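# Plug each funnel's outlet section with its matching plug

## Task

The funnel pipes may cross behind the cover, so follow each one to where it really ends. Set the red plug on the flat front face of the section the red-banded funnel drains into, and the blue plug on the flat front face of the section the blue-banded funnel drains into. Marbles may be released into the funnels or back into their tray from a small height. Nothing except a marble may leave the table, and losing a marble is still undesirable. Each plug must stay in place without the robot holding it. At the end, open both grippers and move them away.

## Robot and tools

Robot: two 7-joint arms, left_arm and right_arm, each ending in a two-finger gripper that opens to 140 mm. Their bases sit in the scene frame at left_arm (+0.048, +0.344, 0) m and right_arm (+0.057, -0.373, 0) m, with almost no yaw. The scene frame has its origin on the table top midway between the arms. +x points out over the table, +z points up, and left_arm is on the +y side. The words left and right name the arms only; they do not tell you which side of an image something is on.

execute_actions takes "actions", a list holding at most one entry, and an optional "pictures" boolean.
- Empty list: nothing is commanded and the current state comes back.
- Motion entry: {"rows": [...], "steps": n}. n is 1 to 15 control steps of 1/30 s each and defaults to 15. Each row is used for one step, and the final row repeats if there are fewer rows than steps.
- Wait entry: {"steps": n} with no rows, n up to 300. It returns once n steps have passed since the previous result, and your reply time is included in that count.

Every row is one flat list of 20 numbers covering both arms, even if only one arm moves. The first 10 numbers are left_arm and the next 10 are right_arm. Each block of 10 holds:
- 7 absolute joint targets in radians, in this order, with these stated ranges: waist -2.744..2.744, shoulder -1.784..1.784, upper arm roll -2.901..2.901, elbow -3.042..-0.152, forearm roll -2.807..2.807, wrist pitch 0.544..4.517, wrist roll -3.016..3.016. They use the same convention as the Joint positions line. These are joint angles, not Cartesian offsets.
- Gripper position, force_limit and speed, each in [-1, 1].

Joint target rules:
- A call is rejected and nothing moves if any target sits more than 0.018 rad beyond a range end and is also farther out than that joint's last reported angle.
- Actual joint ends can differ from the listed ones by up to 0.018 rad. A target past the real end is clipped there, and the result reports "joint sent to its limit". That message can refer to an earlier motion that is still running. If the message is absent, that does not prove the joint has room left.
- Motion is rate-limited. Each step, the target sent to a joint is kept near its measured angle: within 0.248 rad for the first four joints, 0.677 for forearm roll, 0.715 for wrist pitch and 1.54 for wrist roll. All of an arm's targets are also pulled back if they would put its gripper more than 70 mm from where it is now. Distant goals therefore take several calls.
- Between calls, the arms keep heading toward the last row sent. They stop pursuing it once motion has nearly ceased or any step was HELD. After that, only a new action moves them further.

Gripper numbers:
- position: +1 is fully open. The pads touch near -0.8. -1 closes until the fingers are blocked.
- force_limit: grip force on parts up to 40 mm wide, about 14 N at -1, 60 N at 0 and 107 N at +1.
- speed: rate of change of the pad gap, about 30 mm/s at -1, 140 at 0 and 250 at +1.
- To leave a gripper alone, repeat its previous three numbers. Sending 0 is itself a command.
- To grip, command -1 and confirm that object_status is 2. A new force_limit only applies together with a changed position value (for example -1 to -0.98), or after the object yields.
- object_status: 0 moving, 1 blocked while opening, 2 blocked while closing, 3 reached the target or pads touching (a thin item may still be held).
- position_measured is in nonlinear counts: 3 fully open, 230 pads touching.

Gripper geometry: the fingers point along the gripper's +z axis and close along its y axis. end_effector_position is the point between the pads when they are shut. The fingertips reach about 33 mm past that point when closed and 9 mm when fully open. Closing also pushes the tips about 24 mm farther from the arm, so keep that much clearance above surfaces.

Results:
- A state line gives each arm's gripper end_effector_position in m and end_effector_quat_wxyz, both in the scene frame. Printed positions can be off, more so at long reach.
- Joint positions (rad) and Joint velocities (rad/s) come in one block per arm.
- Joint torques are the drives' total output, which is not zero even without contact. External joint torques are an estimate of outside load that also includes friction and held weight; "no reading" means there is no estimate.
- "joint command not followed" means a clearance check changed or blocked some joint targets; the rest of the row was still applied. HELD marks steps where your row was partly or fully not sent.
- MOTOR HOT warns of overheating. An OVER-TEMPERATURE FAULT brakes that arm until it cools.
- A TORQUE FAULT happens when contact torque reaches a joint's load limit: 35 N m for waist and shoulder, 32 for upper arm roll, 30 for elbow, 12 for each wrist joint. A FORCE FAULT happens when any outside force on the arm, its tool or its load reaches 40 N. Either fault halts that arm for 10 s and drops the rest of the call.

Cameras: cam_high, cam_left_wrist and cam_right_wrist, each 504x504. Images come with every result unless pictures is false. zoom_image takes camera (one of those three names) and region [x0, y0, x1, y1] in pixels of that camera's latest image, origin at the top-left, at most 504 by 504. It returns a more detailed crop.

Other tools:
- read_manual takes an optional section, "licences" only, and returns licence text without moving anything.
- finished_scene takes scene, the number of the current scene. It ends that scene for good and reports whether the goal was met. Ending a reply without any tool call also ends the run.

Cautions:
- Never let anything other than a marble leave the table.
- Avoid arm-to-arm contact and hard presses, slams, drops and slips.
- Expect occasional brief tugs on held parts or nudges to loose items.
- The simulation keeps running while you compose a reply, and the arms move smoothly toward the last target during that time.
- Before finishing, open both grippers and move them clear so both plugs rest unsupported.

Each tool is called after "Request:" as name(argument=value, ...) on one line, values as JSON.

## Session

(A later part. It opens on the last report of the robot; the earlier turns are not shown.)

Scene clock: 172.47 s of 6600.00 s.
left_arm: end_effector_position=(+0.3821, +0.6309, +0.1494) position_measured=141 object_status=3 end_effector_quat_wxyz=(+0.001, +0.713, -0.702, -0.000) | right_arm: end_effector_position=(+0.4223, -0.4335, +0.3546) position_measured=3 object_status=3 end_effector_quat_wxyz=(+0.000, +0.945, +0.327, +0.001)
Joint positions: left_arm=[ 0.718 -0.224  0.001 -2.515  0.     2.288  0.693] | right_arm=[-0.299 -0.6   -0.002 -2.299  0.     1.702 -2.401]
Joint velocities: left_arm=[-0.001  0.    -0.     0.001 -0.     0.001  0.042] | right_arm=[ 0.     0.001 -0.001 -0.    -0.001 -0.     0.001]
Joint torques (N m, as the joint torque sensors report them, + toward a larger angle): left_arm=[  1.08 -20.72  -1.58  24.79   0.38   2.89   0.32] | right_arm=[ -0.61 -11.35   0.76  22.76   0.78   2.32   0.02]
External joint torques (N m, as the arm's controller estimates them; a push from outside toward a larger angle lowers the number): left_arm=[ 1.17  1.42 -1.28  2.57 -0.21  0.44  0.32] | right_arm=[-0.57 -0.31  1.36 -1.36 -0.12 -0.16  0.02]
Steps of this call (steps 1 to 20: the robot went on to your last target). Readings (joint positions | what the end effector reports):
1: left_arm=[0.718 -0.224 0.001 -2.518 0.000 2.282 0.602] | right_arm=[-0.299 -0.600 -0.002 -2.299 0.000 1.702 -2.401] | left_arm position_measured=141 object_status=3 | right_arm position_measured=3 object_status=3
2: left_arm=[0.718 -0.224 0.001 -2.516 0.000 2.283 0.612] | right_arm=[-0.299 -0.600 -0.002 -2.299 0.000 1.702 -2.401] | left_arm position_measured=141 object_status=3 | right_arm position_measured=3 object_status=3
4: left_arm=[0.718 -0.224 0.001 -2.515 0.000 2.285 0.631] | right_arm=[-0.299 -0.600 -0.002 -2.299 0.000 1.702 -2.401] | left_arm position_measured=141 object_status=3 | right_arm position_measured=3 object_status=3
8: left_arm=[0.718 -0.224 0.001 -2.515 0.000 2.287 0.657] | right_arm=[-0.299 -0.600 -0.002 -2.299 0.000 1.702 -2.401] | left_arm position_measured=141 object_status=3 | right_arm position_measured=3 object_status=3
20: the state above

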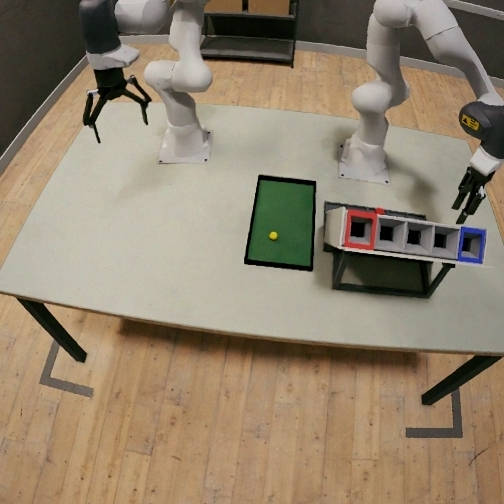

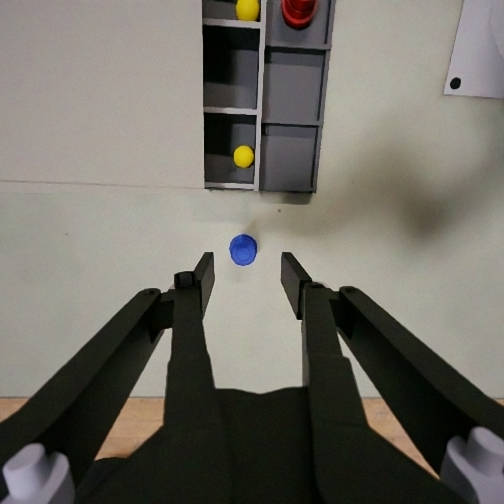

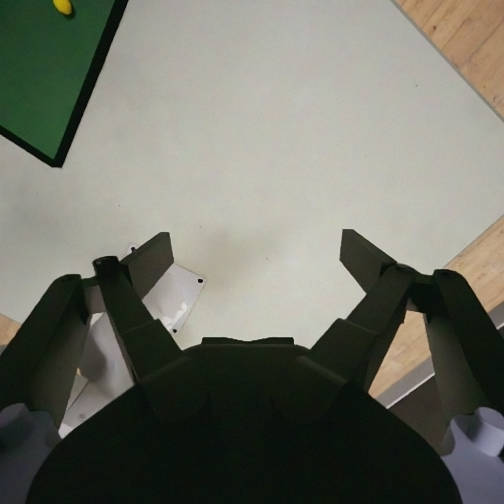

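Request:
execute_actions(actions=[{"rows":[[0.72,-0.19,0,-2.523,0,2.37,0.71,-0.1,-0.6,0,-0.3,-0.6,0,-2.3,0,1.7,-2.405,1,-0.5,0],[0.72,-0.165,0,-2.532,0,2.42,0.71,-0.1,-0.6,0,-0.3,-0.6,0,-2.3,0,1.7,-2.405,1,-0.5,0],[0.72,-0.14,0,-2.54,0,2.46,0.71,-0.1,-0.6,0,-0.3,-0.6,0,-2.3,0,1.7,-2.405,1,-0.5,0],[0.72,-0.115,0,-2.548,0,2.49,0.71,-0.1,-0.6,0,-0.3,-0.6,0,-2.3,0,1.7,-2.405,1,-0.5,0],[0.72,-0.09,0,-2.555,0,2.52,0.71,-0.1,-0.6,0,-0.3,-0.6,0,-2.3,0,1.7,-2.405,1,-0.5,0],[0.72,-0.065,0,-2.562,0,2.55,0.71,-0.1,-0.6,0,-0.3,-0.6,0,-2.3,0,1.7,-2.405,1,-0.5,0],[0.72,-0.04,0,-2.568,0,2.58,0.71,-0.1,-0.6,0,-0.3,-0.6,0,-2.3,0,1.7,-2.405,1,-0.5,0],[0.72,-0.02,0,-2.572,0,2.6,0.71,-0.1,-0.6,0,-0.3,-0.6,0,-2.3,0,1.7,-2.405,1,-0.5,0],[0.72,0.004,0,-2.577,0,2.6,0.71,-0.1,-0.6,0,-0.3,-0.6,0,-2.3,0,1.7,-2.405,1,-0.5,0],[0.72,0.004,0,-2.577,0,2.581,0.71,-0.1,-0.6,0,-0.3,-0.6,0,-2.3,0,1.7,-2.405,1,-0.5,0]]}], pictures=false)

Request:
execute_actions(actions=[{"steps":12}], pictures=false)

Request:
execute_actions(actions=[{"rows":[[0.72,0.004,0,-2.577,0,2.581,0.71,-1,-0.6,-0.3,-0.3,-0.6,0,-2.3,0,1.7,-2.405,1,-0.5,0]]}], pictures=false)

Request:
execute_actions(actions=[{"rows":[[0.72,-0.25,0,-2.54,0,2.29,0.71,-1,-0.6,-0.3,-0.3,-0.6,0,-2.3,0,1.7,-2.405,1,-0.5,0]],"steps":10}], pictures=false)

Request:
execute_actions(actions=[{"rows":[[0.572,-0.556,0,-2.805,0,2.249,-1.01,-1,-0.6,-0.3,-0.3,-0.6,0,-2.3,0,1.7,-2.405,1,-0.5,0]]}], pictures=false)

Request:
execute_actions(actions=[{"steps":25}])

Scene clock: 185.33 s of 6600.00 s.
left_arm: end_effector_position=(+0.3780, +0.6275, +0.0457) position_measured=141 object_status=3 end_effector_quat_wxyz=(+0.015, +0.708, -0.706, -0.001) | right_arm: end_effector_position=(+0.4223, -0.4335, +0.3546) position_measured=3 object_status=3 end_effector_quat_wxyz=(+0.000, +0.945, +0.327, +0.001)
Joint positions: left_arm=[ 0.718  0.004  0.001 -2.579  0.     2.552  0.706] | right_arm=[-0.299 -0.6   -0.002 -2.299  0.     1.702 -2.401]
Joint velocities: left_arm=[ 0.001 -0.    -0.001  0.004 -0.002  0.156 -0.002] | right_arm=[ 0.001 -0.     0.    -0.001 -0.     0.     0.001]
Joint torques (N m, as the joint torque sensors report them, + toward a larger angle): left_arm=[  1.04 -25.9   -0.77  21.61   0.25   2.75   0.32] | right_arm=[  0.16 -10.91   1.76  22.56   0.82   2.36   0.  ]
External joint torques (N m, as the arm's controller estimates them; a push from outside toward a larger angle lowers the number): left_arm=[ 0.95  1.6  -0.86  2.42 -0.16  0.35  0.32] | right_arm=[ 0.12  0.26  2.26 -1.63 -0.08 -0.13  0.  ]
Steps of this call (steps 1 to 30: the robot went on to your last target; steps 31 to 90: nothing new was sent; then 9.37 s passed at rest; steps 91 to 105: all 15 steps of this action). Readings (joint positions | what the end effector reports):
91: left_arm=[0.718 -0.219 0.001 -2.515 0.000 2.302 0.706] | right_arm=[-0.299 -0.600 -0.002 -2.299 0.000 1.702 -2.401] | left_arm position_measured=141 object_status=3 | right_arm position_measured=3 object_status=3
92: left_arm=[0.718 -0.207 0.001 -2.516 0.000 2.323 0.706] | right_arm=[-0.299 -0.600 -0.002 -2.299 0.000 1.702 -2.401] | left_arm position_measured=141 object_status=3 | right_arm position_measured=3 object_status=3
94: left_arm=[0.718 -0.170 0.001 -2.526 0.000 2.374 0.706] | right_arm=[-0.299 -0.600 -0.002 -2.299 0.000 1.702 -2.401] | left_arm position_measured=141 object_status=3 | right_arm position_measured=3 object_status=3
98: left_arm=[0.718 -0.071 0.001 -2.556 0.000 2.479 0.706] | right_arm=[-0.299 -0.600 -0.002 -2.299 0.000 1.702 -2.401] | left_arm position_measured=141 object_status=3 | right_arm position_measured=3 object_status=3
105: the state above

Scene clock: 185.73 s of 6600.00 s.
left_arm: end_effector_position=(+0.3842, +0.6328, +0.0479) position_measured=141 object_status=3 end_effector_quat_wxyz=(+0.003, +0.708, -0.706, -0.000) | right_arm: end_effector_position=(+0.4223, -0.4335, +0.3546) position_measured=3 object_status=3 end_effector_quat_wxyz=(+0.000, +0.945, +0.327, +0.001)
Joint positions: left_arm=[ 0.718  0.004  0.001 -2.578  0.     2.576  0.706] | right_arm=[-0.299 -0.6   -0.002 -2.299  0.     1.702 -2.401]
Joint velocities: left_arm=[-0.001 -0.     0.    -0.    -0.     0.015 -0.   ] | right_arm=[ 0.001 -0.001  0.     0.001 -0.001 -0.001 -0.001]
Joint torques (N m, as the joint torque sensors report them, + toward a larger angle): left_arm=[  1.63 -26.33  -1.07  21.51   0.32   2.73   0.35] | right_arm=[ -0.29 -10.9    1.64  23.65   0.71   2.37  -0.07]
External joint torques (N m, as the arm's controller estimates them; a push from outside toward a larger angle lowers the number): left_arm=[ 1.6   0.18 -1.1   2.89 -0.1   0.31  0.35] | right_arm=[-0.29  0.35  2.17 -0.66 -0.19 -0.14 -0.07]
Steps of this call (steps 1 to 12: the robot went on to your last target). Readings (joint positions | what the end effector reports):
1: left_arm=[0.718 0.004 0.001 -2.579 0.000 2.557 0.706] | right_arm=[-0.299 -0.600 -0.002 -2.299 0.000 1.702 -2.401] | left_arm position_measured=141 object_status=3 | right_arm position_measured=3 object_status=3
2: left_arm=[0.718 0.004 0.001 -2.579 0.000 2.561 0.706] | right_arm=[-0.299 -0.600 -0.002 -2.299 0.000 1.702 -2.401] | left_arm position_measured=141 object_status=3 | right_arm position_measured=3 object_status=3
4: left_arm=[0.718 0.004 0.001 -2.579 0.000 2.567 0.706] | right_arm=[-0.299 -0.600 -0.002 -2.299 0.000 1.702 -2.401] | left_arm position_measured=141 object_status=3 | right_arm position_measured=3 object_status=3
8: left_arm=[0.718 0.004 0.001 -2.578 0.000 2.573 0.706] | right_arm=[-0.299 -0.600 -0.002 -2.299 0.000 1.702 -2.401] | left_arm position_measured=141 object_status=3 | right_arm position_measured=3 object_status=3
12: the state above

Scene clock: 186.23 s of 6600.00 s.
left_arm: end_effector_position=(+0.3849, +0.6334, +0.0483) position_measured=189 object_status=2 end_effector_quat_wxyz=(+0.002, +0.708, -0.706, -0.000) | right_arm: end_effector_position=(+0.4223, -0.4335, +0.3546) position_measured=3 object_status=3 end_effector_quat_wxyz=(+0.000, +0.945, +0.327, +0.001)
Joint positions: left_arm=[ 0.718  0.004  0.001 -2.578  0.     2.578  0.706] | right_arm=[-0.299 -0.6   -0.002 -2.299  0.     1.702 -2.401]
Joint velocities: left_arm=[-0.     0.001  0.     0.    -0.001  0.     0.   ] | right_arm=[ 0.     0.     0.001  0.001 -0.001  0.    -0.002]
Joint torques (N m, as the joint torque sensors report them, + toward a larger angle): left_arm=[  1.5  -26.64  -1.61  21.35   0.27   2.74   0.33] | right_arm=[ -1.31 -11.38   1.57  22.43   0.7    2.23  -0.11]
External joint torques (N m, as the arm's controller estimates them; a push from outside toward a larger angle lowers the number): left_arm=[ 1.52 -0.13 -1.59  2.72 -0.15  0.3   0.33] | right_arm=[-1.33 -0.24  2.09 -1.8  -0.2  -0.27 -0.11]
Steps of this call (steps 1 to 15: all 15 steps of this action). Readings (joint positions | what the end effector reports):
1: left_arm=[0.718 0.004 0.001 -2.578 0.000 2.576 0.706] | right_arm=[-0.299 -0.600 -0.002 -2.299 0.000 1.702 -2.401] | left_arm position_measured=141 object_status=0 | right_arm position_measured=3 object_status=3
2: left_arm=[0.718 0.004 0.001 -2.578 0.000 2.577 0.706] | right_arm=[-0.299 -0.600 -0.002 -2.299 0.000 1.702 -2.401] | left_arm position_measured=146 object_status=0 | right_arm position_measured=3 object_status=3
4: left_arm=[0.718 0.004 0.001 -2.578 0.000 2.577 0.706] | right_arm=[-0.299 -0.600 -0.002 -2.299 0.000 1.702 -2.401] | left_arm position_measured=158 object_status=0 | right_arm position_measured=3 object_status=3
8: left_arm=[0.718 0.004 0.001 -2.578 0.000 2.578 0.706] | right_arm=[-0.299 -0.600 -0.002 -2.299 0.000 1.702 -2.401] | left_arm position_measured=181 object_status=0 | right_arm position_measured=3 object_status=3
15: the state above

Scene clock: 186.57 s of 6600.00 s.
left_arm: end_effector_position=(+0.3916, +0.6391, +0.1589) position_measured=189 object_status=2 end_effector_quat_wxyz=(-0.030, +0.708, -0.706, +0.002) | right_arm: end_effector_position=(+0.4223, -0.4335, +0.3546) position_measured=3 object_status=3 end_effector_quat_wxyz=(+0.000, +0.945, +0.327, +0.001)
Joint positions: left_arm=[ 0.718 -0.252  0.001 -2.534  0.     2.342  0.706] | right_arm=[-0.299 -0.6   -0.002 -2.299  0.     1.702 -2.401]
Joint velocities: left_arm=[ 0.001  0.001  0.    -0.047 -0.    -0.296 -0.001] | right_arm=[-0.001 -0.001  0.    -0.001 -0.     0.     0.001]
Joint torques (N m, as the joint torque sensors report them, + toward a larger angle): left_arm=[  1.71 -19.76  -1.47  22.59   0.42   2.1    0.34] | right_arm=[ -0.82 -11.01   1.6   23.     0.83   2.33  -0.09]
External joint torques (N m, as the arm's controller estimates them; a push from outside toward a larger angle lowers the number): left_arm=[ 1.71 -0.3  -1.24  0.91 -0.17 -0.41  0.34] | right_arm=[-0.78  0.35  2.18 -1.3  -0.07 -0.17 -0.09]
Steps of this call (steps 1 to 10: all 10 steps of this action). Readings (joint positions | what the end effector reports):
1: left_arm=[0.718 -0.020 0.001 -2.580 0.000 2.541 0.706] | right_arm=[-0.299 -0.600 -0.002 -2.299 0.000 1.702 -2.401] | left_arm position_measured=189 object_status=2 | right_arm position_measured=3 object_status=3
2: left_arm=[0.718 -0.066 0.001 -2.579 0.000 2.505 0.706] | right_arm=[-0.299 -0.600 -0.002 -2.299 0.000 1.702 -2.401] | left_arm position_measured=189 object_status=2 | right_arm position_measured=3 object_status=3
4: left_arm=[0.718 -0.162 0.001 -2.560 0.000 2.439 0.706] | right_arm=[-0.299 -0.600 -0.002 -2.299 0.000 1.702 -2.401] | left_arm position_measured=189 object_status=2 | right_arm position_measured=3 object_status=3
8: left_arm=[0.718 -0.248 0.001 -2.532 0.000 2.365 0.706] | right_arm=[-0.299 -0.600 -0.002 -2.299 0.000 1.702 -2.401] | left_arm position_measured=189 object_status=2 | right_arm position_measured=3 object_status=3
10: the state above

Scene clock: 187.07 s of 6600.00 s.
left_arm: end_effector_position=(+0.3391, +0.5283, +0.1501) position_measured=189 object_status=2 end_effector_quat_wxyz=(-0.003, +0.982, -0.190, +0.002) | right_arm: end_effector_position=(+0.4223, -0.4335, +0.3546) position_measured=3 object_status=3 end_effector_quat_wxyz=(+0.000, +0.945, +0.327, +0.001)
Joint positions: left_arm=[ 0.575 -0.553 -0.002 -2.803  0.     2.257 -0.625] | right_arm=[-0.299 -0.6   -0.002 -2.299  0.     1.702 -2.401]
Joint velocities: left_arm=[-0.004 -0.007  0.002 -0.008 -0.001 -0.032 -1.261] | right_arm=[-0.     0.     0.    -0.001  0.001 -0.     0.001]
Joint torques (N m, as the joint torque sensors report them, + toward a larger angle): left_arm=[ -0.74 -13.43   0.7   24.44   0.42   2.14  -0.35] | right_arm=[ -0.45 -10.8    1.7   23.49   0.83   2.31  -0.07]
External joint torques (N m, as the arm's controller estimates them; a push from outside toward a larger angle lowers the number): left_arm=[-0.71 -2.18  1.21  1.6  -0.23 -0.43 -0.36] | right_arm=[-0.43  0.28  2.25 -0.64 -0.07 -0.18 -0.07]
Steps of this call (steps 1 to 15: all 15 steps of this action). Readings (joint positions | what the end effector reports):
1: left_arm=[0.701 -0.280 0.008 -2.567 0.000 2.337 0.624] | right_arm=[-0.299 -0.600 -0.002 -2.299 0.000 1.702 -2.401] | left_arm position_measured=189 object_status=2 | right_arm position_measured=3 object_status=3
2: left_arm=[0.678 -0.325 0.008 -2.613 0.000 2.328 0.530] | right_arm=[-0.299 -0.600 -0.002 -2.299 0.000 1.702 -2.401] | left_arm position_measured=189 object_status=2 | right_arm position_measured=3 object_status=3
4: left_arm=[0.627 -0.434 0.004 -2.709 0.000 2.305 0.265] | right_arm=[-0.299 -0.600 -0.002 -2.299 0.000 1.702 -2.401] | left_arm position_measured=189 object_status=2 | right_arm position_measured=3 object_status=3
8: left_arm=[0.581 -0.538 -0.003 -2.787 0.000 2.274 -0.186] | right_arm=[-0.299 -0.600 -0.002 -2.299 0.000 1.702 -2.401] | left_arm position_measured=189 object_status=2 | right_arm position_measured=3 object_status=3
15: the state above

Scene clock: 187.90 s of 6600.00 s.
left_arm: end_effector_position=(+0.3377, +0.5273, +0.1496) position_measured=189 object_status=2 end_effector_quat_wxyz=(-0.001, +1.000, -0.014, +0.000) | right_arm: end_effector_position=(+0.4223, -0.4335, +0.3546) position_measured=3 object_status=3 end_effector_quat_wxyz=(+0.000, +0.945, +0.327, +0.001)
Joint positions: left_arm=[ 0.574 -0.554 -0.002 -2.804  0.     2.252 -0.981] | right_arm=[-0.299 -0.6   -0.002 -2.299  0.     1.702 -2.401]
Joint velocities: left_arm=[-0.001  0.001  0.     0.001  0.     0.    -0.08 ] | right_arm=[ 0.     0.001 -0.001  0.     0.    -0.    -0.   ]
Joint torques (N m, as the joint torque sensors report them, + toward a larger angle): left_arm=[ -0.85 -11.86   0.55  23.97   0.42   2.15  -0.01] | right_arm=[ -0.52 -11.07   0.12  23.24   0.76   2.33   0.  ]
External joint torques (N m, as the arm's controller estimates them; a push from outside toward a larger angle lowers the number): left_arm=[-0.8  -0.65  1.07  1.21 -0.23 -0.4  -0.01] | right_arm=[-0.48  0.01  0.71 -0.9  -0.14 -0.15  0.  ]
Steps of this call (steps 1 to 25: the robot went on to your last target). Readings (joint positions | what the end effector reports):
1: left_arm=[0.574 -0.553 -0.002 -2.803 0.000 2.256 -0.665] | right_arm=[-0.299 -0.600 -0.002 -2.299 0.000 1.702 -2.401] | left_arm position_measured=189 object_status=2 | right_arm position_measured=3 object_status=3
2: left_arm=[0.574 -0.553 -0.002 -2.804 0.000 2.255 -0.700] | right_arm=[-0.299 -0.600 -0.002 -2.299 0.000 1.702 -2.401] | left_arm position_measured=189 object_status=2 | right_arm position_measured=3 object_status=3
4: left_arm=[0.574 -0.553 -0.002 -2.804 0.000 2.254 -0.760] | right_arm=[-0.299 -0.600 -0.002 -2.299 0.000 1.702 -2.401] | left_arm position_measured=189 object_status=2 | right_arm position_measured=3 object_status=3
8: left_arm=[0.574 -0.553 -0.002 -2.804 0.000 2.253 -0.847] | right_arm=[-0.299 -0.600 -0.002 -2.299 0.000 1.702 -2.401] | left_arm position_measured=189 object_status=2 | right_arm position_measured=3 object_status=3
25: the state above

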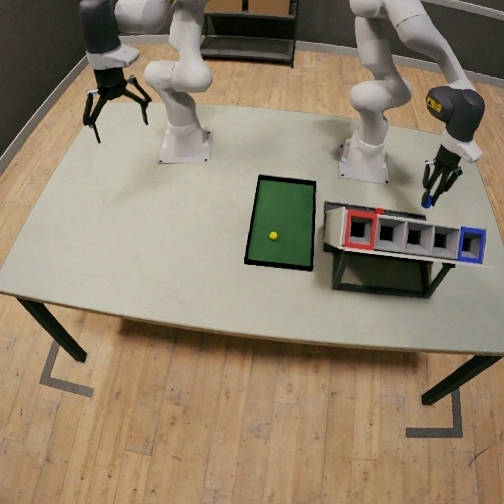

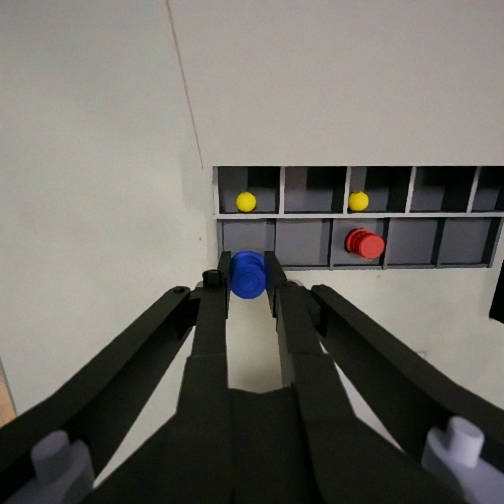

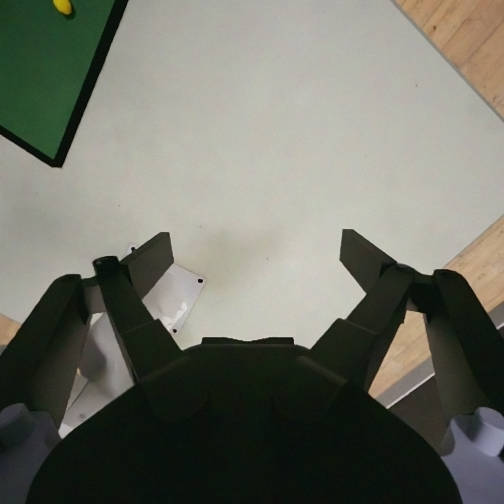

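Request:
execute_actions(actions=[{"rows":[[0.562,-0.53,0,-2.812,0,2.36,-1.01,-1,-0.6,-0.3,-0.3,-0.6,0,-2.3,0,1.7,-2.405,1,-0.5,0],[0.562,-0.505,0,-2.822,0,2.41,-1.01,-1,-0.6,-0.3,-0.3,-0.6,0,-2.3,0,1.7,-2.405,1,-0.5,0],[0.562,-0.48,0,-2.832,0,2.45,-1.01,-1,-0.6,-0.3,-0.3,-0.6,0,-2.3,0,1.7,-2.405,1,-0.5,0],[0.562,-0.455,0,-2.842,0,2.485,-1.01,-1,-0.6,-0.3,-0.3,-0.6,0,-2.3,0,1.7,-2.405,1,-0.5,0],[0.562,-0.43,0,-2.851,0,2.52,-1.01,-1,-0.6,-0.3,-0.3,-0.6,0,-2.3,0,1.7,-2.405,1,-0.5,0],[0.562,-0.41,0,-2.858,0,2.55,-1.01,-1,-0.6,-0.3,-0.3,-0.6,0,-2.3,0,1.7,-2.405,1,-0.5,0],[0.562,-0.39,0,-2.864,0,2.57,-1.01,-1,-0.6,-0.3,-0.3,-0.6,0,-2.3,0,1.7,-2.405,1,-0.5,0],[0.562,-0.375,0,-2.868,0,2.586,-1.01,-1,-0.6,-0.3,-0.3,-0.6,0,-2.3,0,1.7,-2.405,1,-0.5,0],[0.562,-0.36,0,-2.872,0,2.586,-1.01,-1,-0.6,-0.3,-0.3,-0.6,0,-2.3,0,1.7,-2.405,1,-0.5,0],[0.562,-0.35,0,-2.875,0,2.586,-1.01,-1,-0.6,-0.3,-0.3,-0.6,0,-2.3,0,1.7,-2.405,1,-0.5,0],[0.562,-0.34,0,-2.877,0,2.586,-1.01,-1,-0.6,-0.3,-0.3,-0.6,0,-2.3,0,1.7,-2.405,1,-0.5,0],[0.562,-0.33,0,-2.88,0,2.586,-1.01,-1,-0.6,-0.3,-0.3,-0.6,0,-2.3,0,1.7,-2.405,1,-0.5,0],[0.562,-0.32,0,-2.882,0,2.586,-1.01,-1,-0.6,-0.3,-0.3,-0.6,0,-2.3,0,1.7,-2.405,1,-0.5,0],[0.562,-0.31,0,-2.884,0,2.586,-1.01,-1,-0.6,-0.3,-0.3,-0.6,0,-2.3,0,1.7,-2.405,1,-0.5,0],[0.562,-0.3,0,-2.886,0,2.586,-1.01,-1,-0.6,-0.3,-0.3,-0.6,0,-2.3,0,1.7,-2.405,1,-0.5,0]]}], pictures=false)

Request:
execute_actions(actions=[{"steps":15}], pictures=false)

Request:
execute_actions(actions=[{"rows":[[0.562,-0.3,0,-2.886,0,2.586,-1.01,-0.25,-0.6,-0.3,-0.3,-0.6,0,-2.3,0,1.7,-2.405,1,-0.5,0]],"steps":12}], pictures=false)

Request:
execute_actions(actions=[{"rows":[[0.562,-0.33,0,-2.88,0,2.48,-1.01,-0.25,-0.6,-0.3,-0.3,-0.6,0,-2.3,0,1.7,-2.405,1,-0.5,0],[0.562,-0.36,0,-2.872,0,2.43,-1.01,-0.25,-0.6,-0.3,-0.3,-0.6,0,-2.3,0,1.7,-2.405,1,-0.5,0],[0.562,-0.39,0,-2.864,0,2.39,-1.01,-0.25,-0.6,-0.3,-0.3,-0.6,0,-2.3,0,1.7,-2.405,1,-0.5,0],[0.562,-0.42,0,-2.855,0,2.35,-1.01,-0.25,-0.6,-0.3,-0.3,-0.6,0,-2.3,0,1.7,-2.405,1,-0.5,0],[0.562,-0.45,0,-2.844,0,2.31,-1.01,-0.25,-0.6,-0.3,-0.3,-0.6,0,-2.3,0,1.7,-2.405,1,-0.5,0],[0.562,-0.48,0,-2.832,0,2.27,-1.01,-0.25,-0.6,-0.3,-0.3,-0.6,0,-2.3,0,1.7,-2.405,1,-0.5,0],[0.562,-0.52,0,-2.82,0,2.23,-1.01,-0.25,-0.6,-0.3,-0.3,-0.6,0,-2.3,0,1.7,-2.405,1,-0.5,0],[0.562,-0.57,0,-2.81,0,2.18,-1.01,-0.25,-0.6,-0.3,-0.3,-0.6,0,-2.3,0,1.7,-2.405,1,-0.5,0],[0.562,-0.63,0,-2.8,0,2.14,-1.01,-0.25,-0.6,-0.3,-0.3,-0.6,0,-2.3,0,1.7,-2.405,1,-0.5,0],[0.562,-0.7,0,-2.79,0,2.09,-1.01,-0.25,-0.6,-0.3,-0.3,-0.6,0,-2.3,0,1.7,-2.405,1,-0.5,0]]}], pictures=false)

Request:
execute_actions(actions=[{"steps":15}])

Scene clock: 206.90 s of 6600.00 s.
left_arm: end_effector_position=(+0.3412, +0.5256, +0.0651) position_measured=189 object_status=2 end_effector_quat_wxyz=(+0.001, +1.000, -0.006, -0.002) | right_arm: end_effector_position=(+0.4223, -0.4335, +0.3546) position_measured=3 object_status=3 end_effector_quat_wxyz=(+0.000, +0.945, +0.327, +0.001)
Joint positions: left_arm=[ 0.564 -0.323 -0.001 -2.88   0.     2.553 -1.006] | right_arm=[-0.299 -0.6   -0.002 -2.299  0.     1.702 -2.401]
Joint velocities: left_arm=[-0.001  0.294 -0.001 -0.062 -0.     0.178 -0.001] | right_arm=[-0.002 -0.001 -0.001  0.001 -0.001  0.001 -0.   ]
Joint torques (N m, as the joint torque sensors report them, + toward a larger angle): left_arm=[ -1.92 -15.58  -0.19  20.79   0.18   3.11  -0.07] | right_arm=[ -0.42 -12.1    2.32  22.99   0.8    2.38   0.  ]
External joint torques (N m, as the arm's controller estimates them; a push from outside toward a larger angle lowers the number): left_arm=[-1.93  1.97  0.1   1.23 -0.28  0.52 -0.07] | right_arm=[-0.39 -0.91  2.9  -1.23 -0.1  -0.12  0.  ]
Steps of this call (steps 1 to 30: the robot went on to your last target; steps 31 to 90: nothing new was sent; then 15.50 s passed at rest; steps 91 to 105: all 15 steps of this action). Readings (joint positions | what the end effector reports):
91: left_arm=[0.572 -0.550 -0.001 -2.805 0.000 2.269 -1.006] | right_arm=[-0.299 -0.600 -0.002 -2.299 0.000 1.702 -2.401] | left_arm position_measured=189 object_status=2 | right_arm position_measured=3 object_status=3
92: left_arm=[0.569 -0.540 -0.001 -2.808 0.000 2.294 -1.006] | right_arm=[-0.299 -0.600 -0.002 -2.299 0.000 1.702 -2.401] | left_arm position_measured=189 object_status=2 | right_arm position_measured=3 object_status=3
94: left_arm=[0.566 -0.505 -0.001 -2.819 0.000 2.351 -1.006] | right_arm=[-0.299 -0.600 -0.002 -2.299 0.000 1.702 -2.401] | left_arm position_measured=189 object_status=2 | right_arm position_measured=3 object_status=3
98: left_arm=[0.565 -0.416 -0.001 -2.853 0.000 2.464 -1.006] | right_arm=[-0.299 -0.600 -0.002 -2.299 0.000 1.702 -2.401] | left_arm position_measured=189 object_status=2 | right_arm position_measured=3 object_status=3
105: the state above

Scene clock: 207.40 s of 6600.00 s.
left_arm: end_effector_position=(+0.3414, +0.5256, +0.0584) position_measured=189 object_status=2 end_effector_quat_wxyz=(+0.000, +1.000, -0.006, -0.001) | right_arm: end_effector_position=(+0.4223, -0.4335, +0.3546) position_measured=3 object_status=3 end_effector_quat_wxyz=(+0.000, +0.945, +0.327, +0.001)
Joint positions: left_arm=[ 0.564 -0.302 -0.001 -2.886  0.     2.581 -1.006] | right_arm=[-0.299 -0.6   -0.002 -2.299  0.     1.702 -2.401]
Joint velocities: left_arm=[ 0.     0.     0.     0.001 -0.001  0.01  -0.   ] | right_arm=[-0.001 -0.001 -0.     0.    -0.     0.     0.   ]
Joint torques (N m, as the joint torque sensors report them, + toward a larger angle): left_arm=[ -2.26 -14.13  -0.01  19.99   0.17   2.97  -0.08] | right_arm=[ -0.69 -10.97   1.    22.96   0.83   2.35  -0.02]
External joint torques (N m, as the arm's controller estimates them; a push from outside toward a larger angle lowers the number): left_arm=[-2.26  1.76  0.28  1.29 -0.27  0.45 -0.08] | right_arm=[-0.69  0.37  1.55 -1.34 -0.08 -0.15 -0.02]
Steps of this call (steps 1 to 15: the robot went on to your last target). Readings (joint positions | what the end effector reports):
1: left_arm=[0.564 -0.315 -0.001 -2.882 0.000 2.558 -1.006] | right_arm=[-0.299 -0.600 -0.002 -2.299 0.000 1.702 -2.401] | left_arm position_measured=189 object_status=2 | right_arm position_measured=3 object_status=3
2: left_arm=[0.564 -0.309 -0.001 -2.884 0.000 2.562 -1.006] | right_arm=[-0.299 -0.600 -0.002 -2.299 0.000 1.702 -2.401] | left_arm position_measured=189 object_status=2 | right_arm position_measured=3 object_status=3
4: left_arm=[0.564 -0.304 -0.001 -2.886 0.000 2.568 -1.006] | right_arm=[-0.299 -0.600 -0.002 -2.299 0.000 1.702 -2.401] | left_arm position_measured=189 object_status=2 | right_arm position_measured=3 object_status=3
8: left_arm=[0.564 -0.302 -0.001 -2.886 0.000 2.576 -1.006] | right_arm=[-0.299 -0.600 -0.002 -2.299 0.000 1.702 -2.401] | left_arm position_measured=189 object_status=2 | right_arm position_measured=3 object_status=3
15: the state above

Scene clock: 207.80 s of 6600.00 s.
left_arm: end_effector_position=(+0.3418, +0.5259, +0.0585) position_measured=160 object_status=0 end_effector_quat_wxyz=(-0.000, +1.000, -0.006, -0.000) | right_arm: end_effector_position=(+0.4223, -0.4335, +0.3546) position_measured=3 object_status=3 end_effector_quat_wxyz=(+0.000, +0.945, +0.327, +0.001)
Joint positions: left_arm=[ 0.564 -0.302 -0.001 -2.886  0.     2.583 -1.006] | right_arm=[-0.299 -0.6   -0.002 -2.299  0.     1.702 -2.401]
Joint velocities: left_arm=[-0.001  0.    -0.     0.     0.     0.002 -0.   ] | right_arm=[ 0.     0.001  0.    -0.002 -0.001  0.001  0.   ]
Joint torques (N m, as the joint torque sensors report them, + toward a larger angle): left_arm=[ -1.77 -14.73  -1.    19.83   0.28   2.83  -0.11] | right_arm=[ -0.22 -11.18   1.69  23.16   0.79   2.39   0.03]
External joint torques (N m, as the arm's controller estimates them; a push from outside toward a larger angle lowers the number): left_arm=[-1.78  1.17 -0.73  1.11 -0.16  0.3  -0.11] | right_arm=[-0.27 -0.03  2.18 -0.99 -0.11 -0.1   0.03]
Steps of this call (steps 1 to 12: all 12 steps of this action). Readings (joint positions | what the end effector reports):
1: left_arm=[0.564 -0.302 -0.001 -2.886 0.000 2.582 -1.006] | right_arm=[-0.299 -0.600 -0.002 -2.299 0.000 1.702 -2.401] | left_arm position_measured=189 object_status=0 | right_arm position_measured=3 object_status=3
2: left_arm=[0.564 -0.302 -0.001 -2.886 0.000 2.582 -1.006] | right_arm=[-0.299 -0.600 -0.002 -2.299 0.000 1.702 -2.401] | left_arm position_measured=188 object_status=0 | right_arm position_measured=3 object_status=3
4: left_arm=[0.564 -0.302 -0.001 -2.886 0.000 2.582 -1.006] | right_arm=[-0.299 -0.600 -0.002 -2.299 0.000 1.702 -2.401] | left_arm position_measured=172 object_status=0 | right_arm position_measured=3 object_status=3
8: left_arm=[0.564 -0.302 -0.001 -2.886 0.000 2.583 -1.006] | right_arm=[-0.299 -0.600 -0.002 -2.299 0.000 1.702 -2.401] | left_arm position_measured=160 object_status=0 | right_arm position_measured=3 object_status=3
12: the state above

Scene clock: 208.30 s of 6600.00 s.
left_arm: end_effector_position=(+0.3428, +0.5266, +0.1986) position_measured=160 object_status=3 end_effector_quat_wxyz=(-0.020, +0.999, -0.006, +0.031) | right_arm: end_effector_position=(+0.4223, -0.4335, +0.3546) position_measured=3 object_status=3 end_effector_quat_wxyz=(+0.000, +0.945, +0.327, +0.001)
Joint positions: left_arm=[ 0.564 -0.695 -0.001 -2.785  0.     2.165 -1.006] | right_arm=[-0.299 -0.6   -0.002 -2.299  0.     1.702 -2.401]
Joint velocities: left_arm=[ 0.    -0.122 -0.    -0.001  0.001 -0.422 -0.   ] | right_arm=[-0.    -0.001 -0.001 -0.001  0.001 -0.    -0.   ]
Joint torques (N m, as the joint torque sensors report them, + toward a larger angle): left_arm=[-1.21 -5.42 -0.27 23.53  0.46  2.03 -0.02] | right_arm=[ -0.53 -10.9    1.88  22.87   0.78   2.35   0.02]
External joint torques (N m, as the arm's controller estimates them; a push from outside toward a larger angle lowers the number): left_arm=[-1.2  -1.88  0.35  2.94 -0.27 -0.41 -0.02] | right_arm=[-0.5   0.27  2.47 -1.32 -0.12 -0.14  0.02]
Steps of this call (steps 1 to 15: all 15 steps of this action). Readings (joint positions | what the end effector reports):
1: left_arm=[0.564 -0.307 -0.001 -2.885 0.000 2.566 -1.006] | right_arm=[-0.299 -0.600 -0.002 -2.299 0.000 1.702 -2.401] | left_arm position_measured=160 object_status=0 | right_arm position_measured=3 object_status=3
2: left_arm=[0.564 -0.319 -0.001 -2.884 0.000 2.542 -1.006] | right_arm=[-0.299 -0.600 -0.002 -2.299 0.000 1.702 -2.401] | left_arm position_measured=160 object_status=3 | right_arm position_measured=3 object_status=3
4: left_arm=[0.564 -0.361 -0.001 -2.875 0.000 2.485 -1.006] | right_arm=[-0.299 -0.600 -0.002 -2.299 0.000 1.702 -2.401] | left_arm position_measured=160 object_status=3 | right_arm position_measured=3 object_status=3
8: left_arm=[0.564 -0.482 -0.001 -2.836 0.000 2.351 -1.006] | right_arm=[-0.299 -0.600 -0.002 -2.299 0.000 1.702 -2.401] | left_arm position_measured=160 object_status=3 | right_arm position_measured=3 object_status=3
15: the state above

Scene clock: 208.80 s of 6600.00 s.
left_arm: end_effector_position=(+0.3234, +0.5146, +0.1910) position_measured=160 object_status=3 end_effector_quat_wxyz=(-0.002, +1.000, -0.006, +0.002) | right_arm: end_effector_position=(+0.4223, -0.4335, +0.3546) position_measured=3 object_status=3 end_effector_quat_wxyz=(+0.000, +0.945, +0.327, +0.001)
Joint positions: left_arm=[ 0.564 -0.698 -0.001 -2.789  0.     2.096 -1.006] | right_arm=[-0.299 -0.6   -0.002 -2.299  0.     1.702 -2.401]
Joint velocities: left_arm=[ 0.001  0.001  0.002 -0.    -0.    -0.021  0.002] | right_arm=[ 0.001 -0.001 -0.001  0.    -0.002  0.    -0.001]
Joint torques (N m, as the joint torque sensors report them, + toward a larger angle): left_arm=[-1.55 -7.71 -0.83 25.16  0.43  2.27  0.08] | right_arm=[ -0.03 -11.01   1.97  22.94   0.77   2.34  -0.09]
External joint torques (N m, as the arm's controller estimates them; a push from outside toward a larger angle lowers the number): left_arm=[-1.6  -0.17 -0.28  1.35 -0.3  -0.28  0.08] | right_arm=[-0.03  0.21  2.52 -1.3  -0.13 -0.15 -0.09]
Steps of this call (steps 1 to 15: the robot went on to your last target). Readings (joint positions | what the end effector reports):
1: left_arm=[0.564 -0.697 -0.001 -2.785 0.000 2.152 -1.006] | right_arm=[-0.299 -0.600 -0.002 -2.299 0.000 1.702 -2.401] | left_arm position_measured=160 object_status=3 | right_arm position_measured=3 object_status=3
2: left_arm=[0.564 -0.698 -0.001 -2.786 0.000 2.141 -1.006] | right_arm=[-0.299 -0.600 -0.002 -2.299 0.000 1.702 -2.401] | left_arm position_measured=160 object_status=3 | right_arm position_measured=3 object_status=3
4: left_arm=[0.564 -0.698 -0.001 -2.788 0.000 2.125 -1.006] | right_arm=[-0.299 -0.600 -0.002 -2.299 0.000 1.702 -2.401] | left_arm position_measured=160 object_status=3 | right_arm position_measured=3 object_status=3
8: left_arm=[0.564 -0.698 -0.001 -2.789 0.000 2.107 -1.006] | right_arm=[-0.299 -0.600 -0.002 -2.299 0.000 1.702 -2.401] | left_arm position_measured=160 object_status=3 | right_arm position_measured=3 object_status=3
15: the state above

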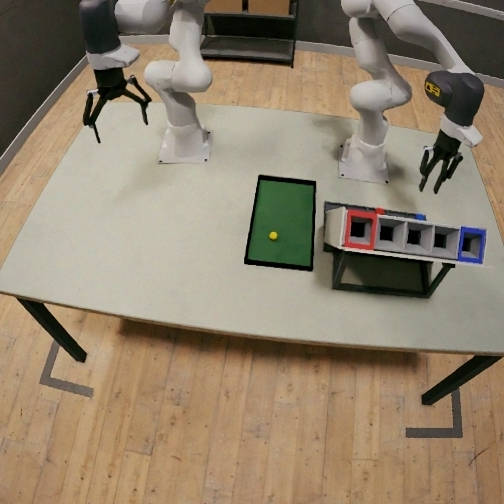

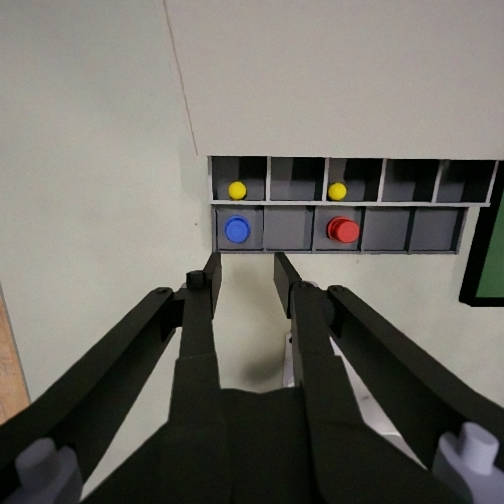

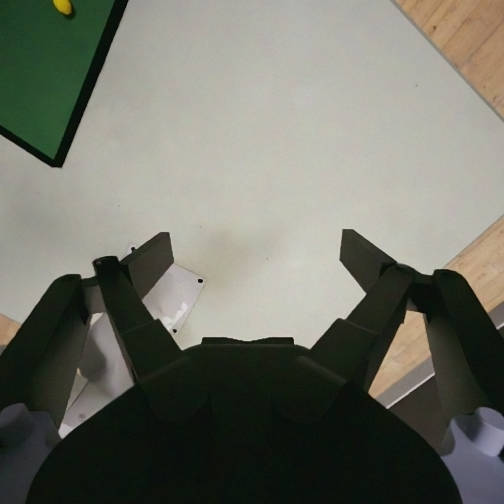

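Request:
execute_actions(actions=[{"rows":[[1.0,-0.9,0,-2.5,0,1.6,-1.01,-0.25,-0.6,-0.3,-0.3,-0.6,0,-2.3,0,1.7,-2.405,1,-0.5,0]]}], pictures=false)

Request:
execute_actions(actions=[{"steps":20}], pictures=false)

Request:
finished_scene(scene=1)

Scene clock: 212.13 s of 6600.00 s.
left_arm: end_effector_position=(+0.2114, +0.5910, +0.3524) position_measured=160 object_status=3 end_effector_quat_wxyz=(-0.019, +0.978, +0.209, +0.022) | right_arm: end_effector_position=(+0.4223, -0.4335, +0.3546) position_measured=3 object_status=3 end_effector_quat_wxyz=(+0.000, +0.945, +0.327, +0.001)
Joint positions: left_arm=[ 0.993 -0.901  0.004 -2.501 -0.     1.658 -1.006] | right_arm=[-0.299 -0.6   -0.002 -2.299  0.     1.702 -2.401]
Joint velocities: left_arm=[ 0.066  0.    -0.015 -0.001 -0.001 -0.341 -0.001] | right_arm=[-0.001  0.001 -0.    -0.     0.001 -0.001 -0.   ]
Joint torques (N m, as the joint torque sensors report them, + toward a larger angle): left_arm=[ 0.35  0.24 -2.07 26.34  0.8   2.35 -0.11] | right_arm=[ -0.46 -11.21   1.53  22.8    0.75   2.42  -0.15]
External joint torques (N m, as the arm's controller estimates them; a push from outside toward a larger angle lowers the number): left_arm=[ 1.    1.9  -0.73  2.32  0.06 -0.49 -0.11] | right_arm=[-0.39 -0.09  2.16 -1.37 -0.15 -0.07 -0.15]
Steps of this call (steps 1 to 15: the robot went on to your last target; steps 16 to 85: nothing new was sent; steps 86 to 100: all 15 steps of this action). Readings (joint positions | what the end effector reports):
86: left_arm=[0.589 -0.708 -0.007 -2.772 0.000 2.053 -1.006] | right_arm=[-0.299 -0.600 -0.002 -2.299 0.000 1.702 -2.401] | left_arm position_measured=160 object_status=3 | right_arm position_measured=3 object_status=3
87: left_arm=[0.623 -0.730 -0.006 -2.743 0.000 2.016 -1.006] | right_arm=[-0.299 -0.600 -0.002 -2.299 0.000 1.702 -2.401] | left_arm position_measured=160 object_status=3 | right_arm position_measured=3 object_status=3
89: left_arm=[0.695 -0.775 -0.005 -2.675 0.000 1.951 -1.006] | right_arm=[-0.299 -0.600 -0.002 -2.299 0.000 1.702 -2.401] | left_arm position_measured=160 object_status=3 | right_arm position_measured=3 object_status=3
93: left_arm=[0.876 -0.854 -0.002 -2.561 -0.000 1.817 -1.006] | right_arm=[-0.299 -0.600 -0.002 -2.299 0.000 1.702 -2.401] | left_arm position_measured=160 object_status=3 | right_arm position_measured=3 object_status=3
100: the state above

Scene clock: 212.80 s of 6600.00 s.
left_arm: end_effector_position=(+0.2011, +0.5772, +0.3471) position_measured=160 object_status=3 end_effector_quat_wxyz=(-0.001, +0.978, +0.210, +0.002) | right_arm: end_effector_position=(+0.4223, -0.4335, +0.3546) position_measured=3 object_status=3 end_effector_quat_wxyz=(+0.000, +0.945, +0.327, +0.001)
Joint positions: left_arm=[ 0.998 -0.901  0.002 -2.501 -0.     1.604 -1.006] | right_arm=[-0.299 -0.6   -0.002 -2.299  0.     1.702 -2.401]
Joint velocities: left_arm=[-0.001 -0.001 -0.001 -0.    -0.001 -0.006 -0.   ] | right_arm=[-0.    -0.001  0.002  0.     0.     0.001  0.002]
Joint torques (N m, as the joint torque sensors report them, + toward a larger angle): left_arm=[ 1.1   0.29 -2.36 26.43  0.84  2.15 -0.13] | right_arm=[ -0.21 -11.55   1.97  22.8    0.76   2.43  -0.05]
External joint torques (N m, as the arm's controller estimates them; a push from outside toward a larger angle lowers the number): left_arm=[ 1.16  1.97 -1.53  2.56  0.   -0.39 -0.13] | right_arm=[-0.23 -0.3   2.47 -1.45 -0.14 -0.06 -0.05]
Steps of this call (steps 1 to 20: the robot went on to your last target). Readings (joint positions | what the end effector reports):
1: left_arm=[0.995 -0.901 0.003 -2.501 -0.000 1.648 -1.006] | right_arm=[-0.299 -0.600 -0.002 -2.299 0.000 1.702 -2.401] | left_arm position_measured=160 object_status=3 | right_arm position_measured=3 object_status=3
2: left_arm=[0.996 -0.901 0.003 -2.501 -0.000 1.640 -1.006] | right_arm=[-0.299 -0.600 -0.002 -2.299 0.000 1.702 -2.401] | left_arm position_measured=160 object_status=3 | right_arm position_measured=3 object_status=3
4: left_arm=[0.997 -0.901 0.002 -2.501 -0.000 1.628 -1.006] | right_arm=[-0.299 -0.600 -0.002 -2.299 0.000 1.702 -2.401] | left_arm position_measured=160 object_status=3 | right_arm position_measured=3 object_status=3
8: left_arm=[0.998 -0.901 0.002 -2.501 -0.000 1.614 -1.006] | right_arm=[-0.299 -0.600 -0.002 -2.299 0.000 1.702 -2.401] | left_arm position_measured=160 object_status=3 | right_arm position_measured=3 object_status=3
20: the state above

The scene is finished: the task was done.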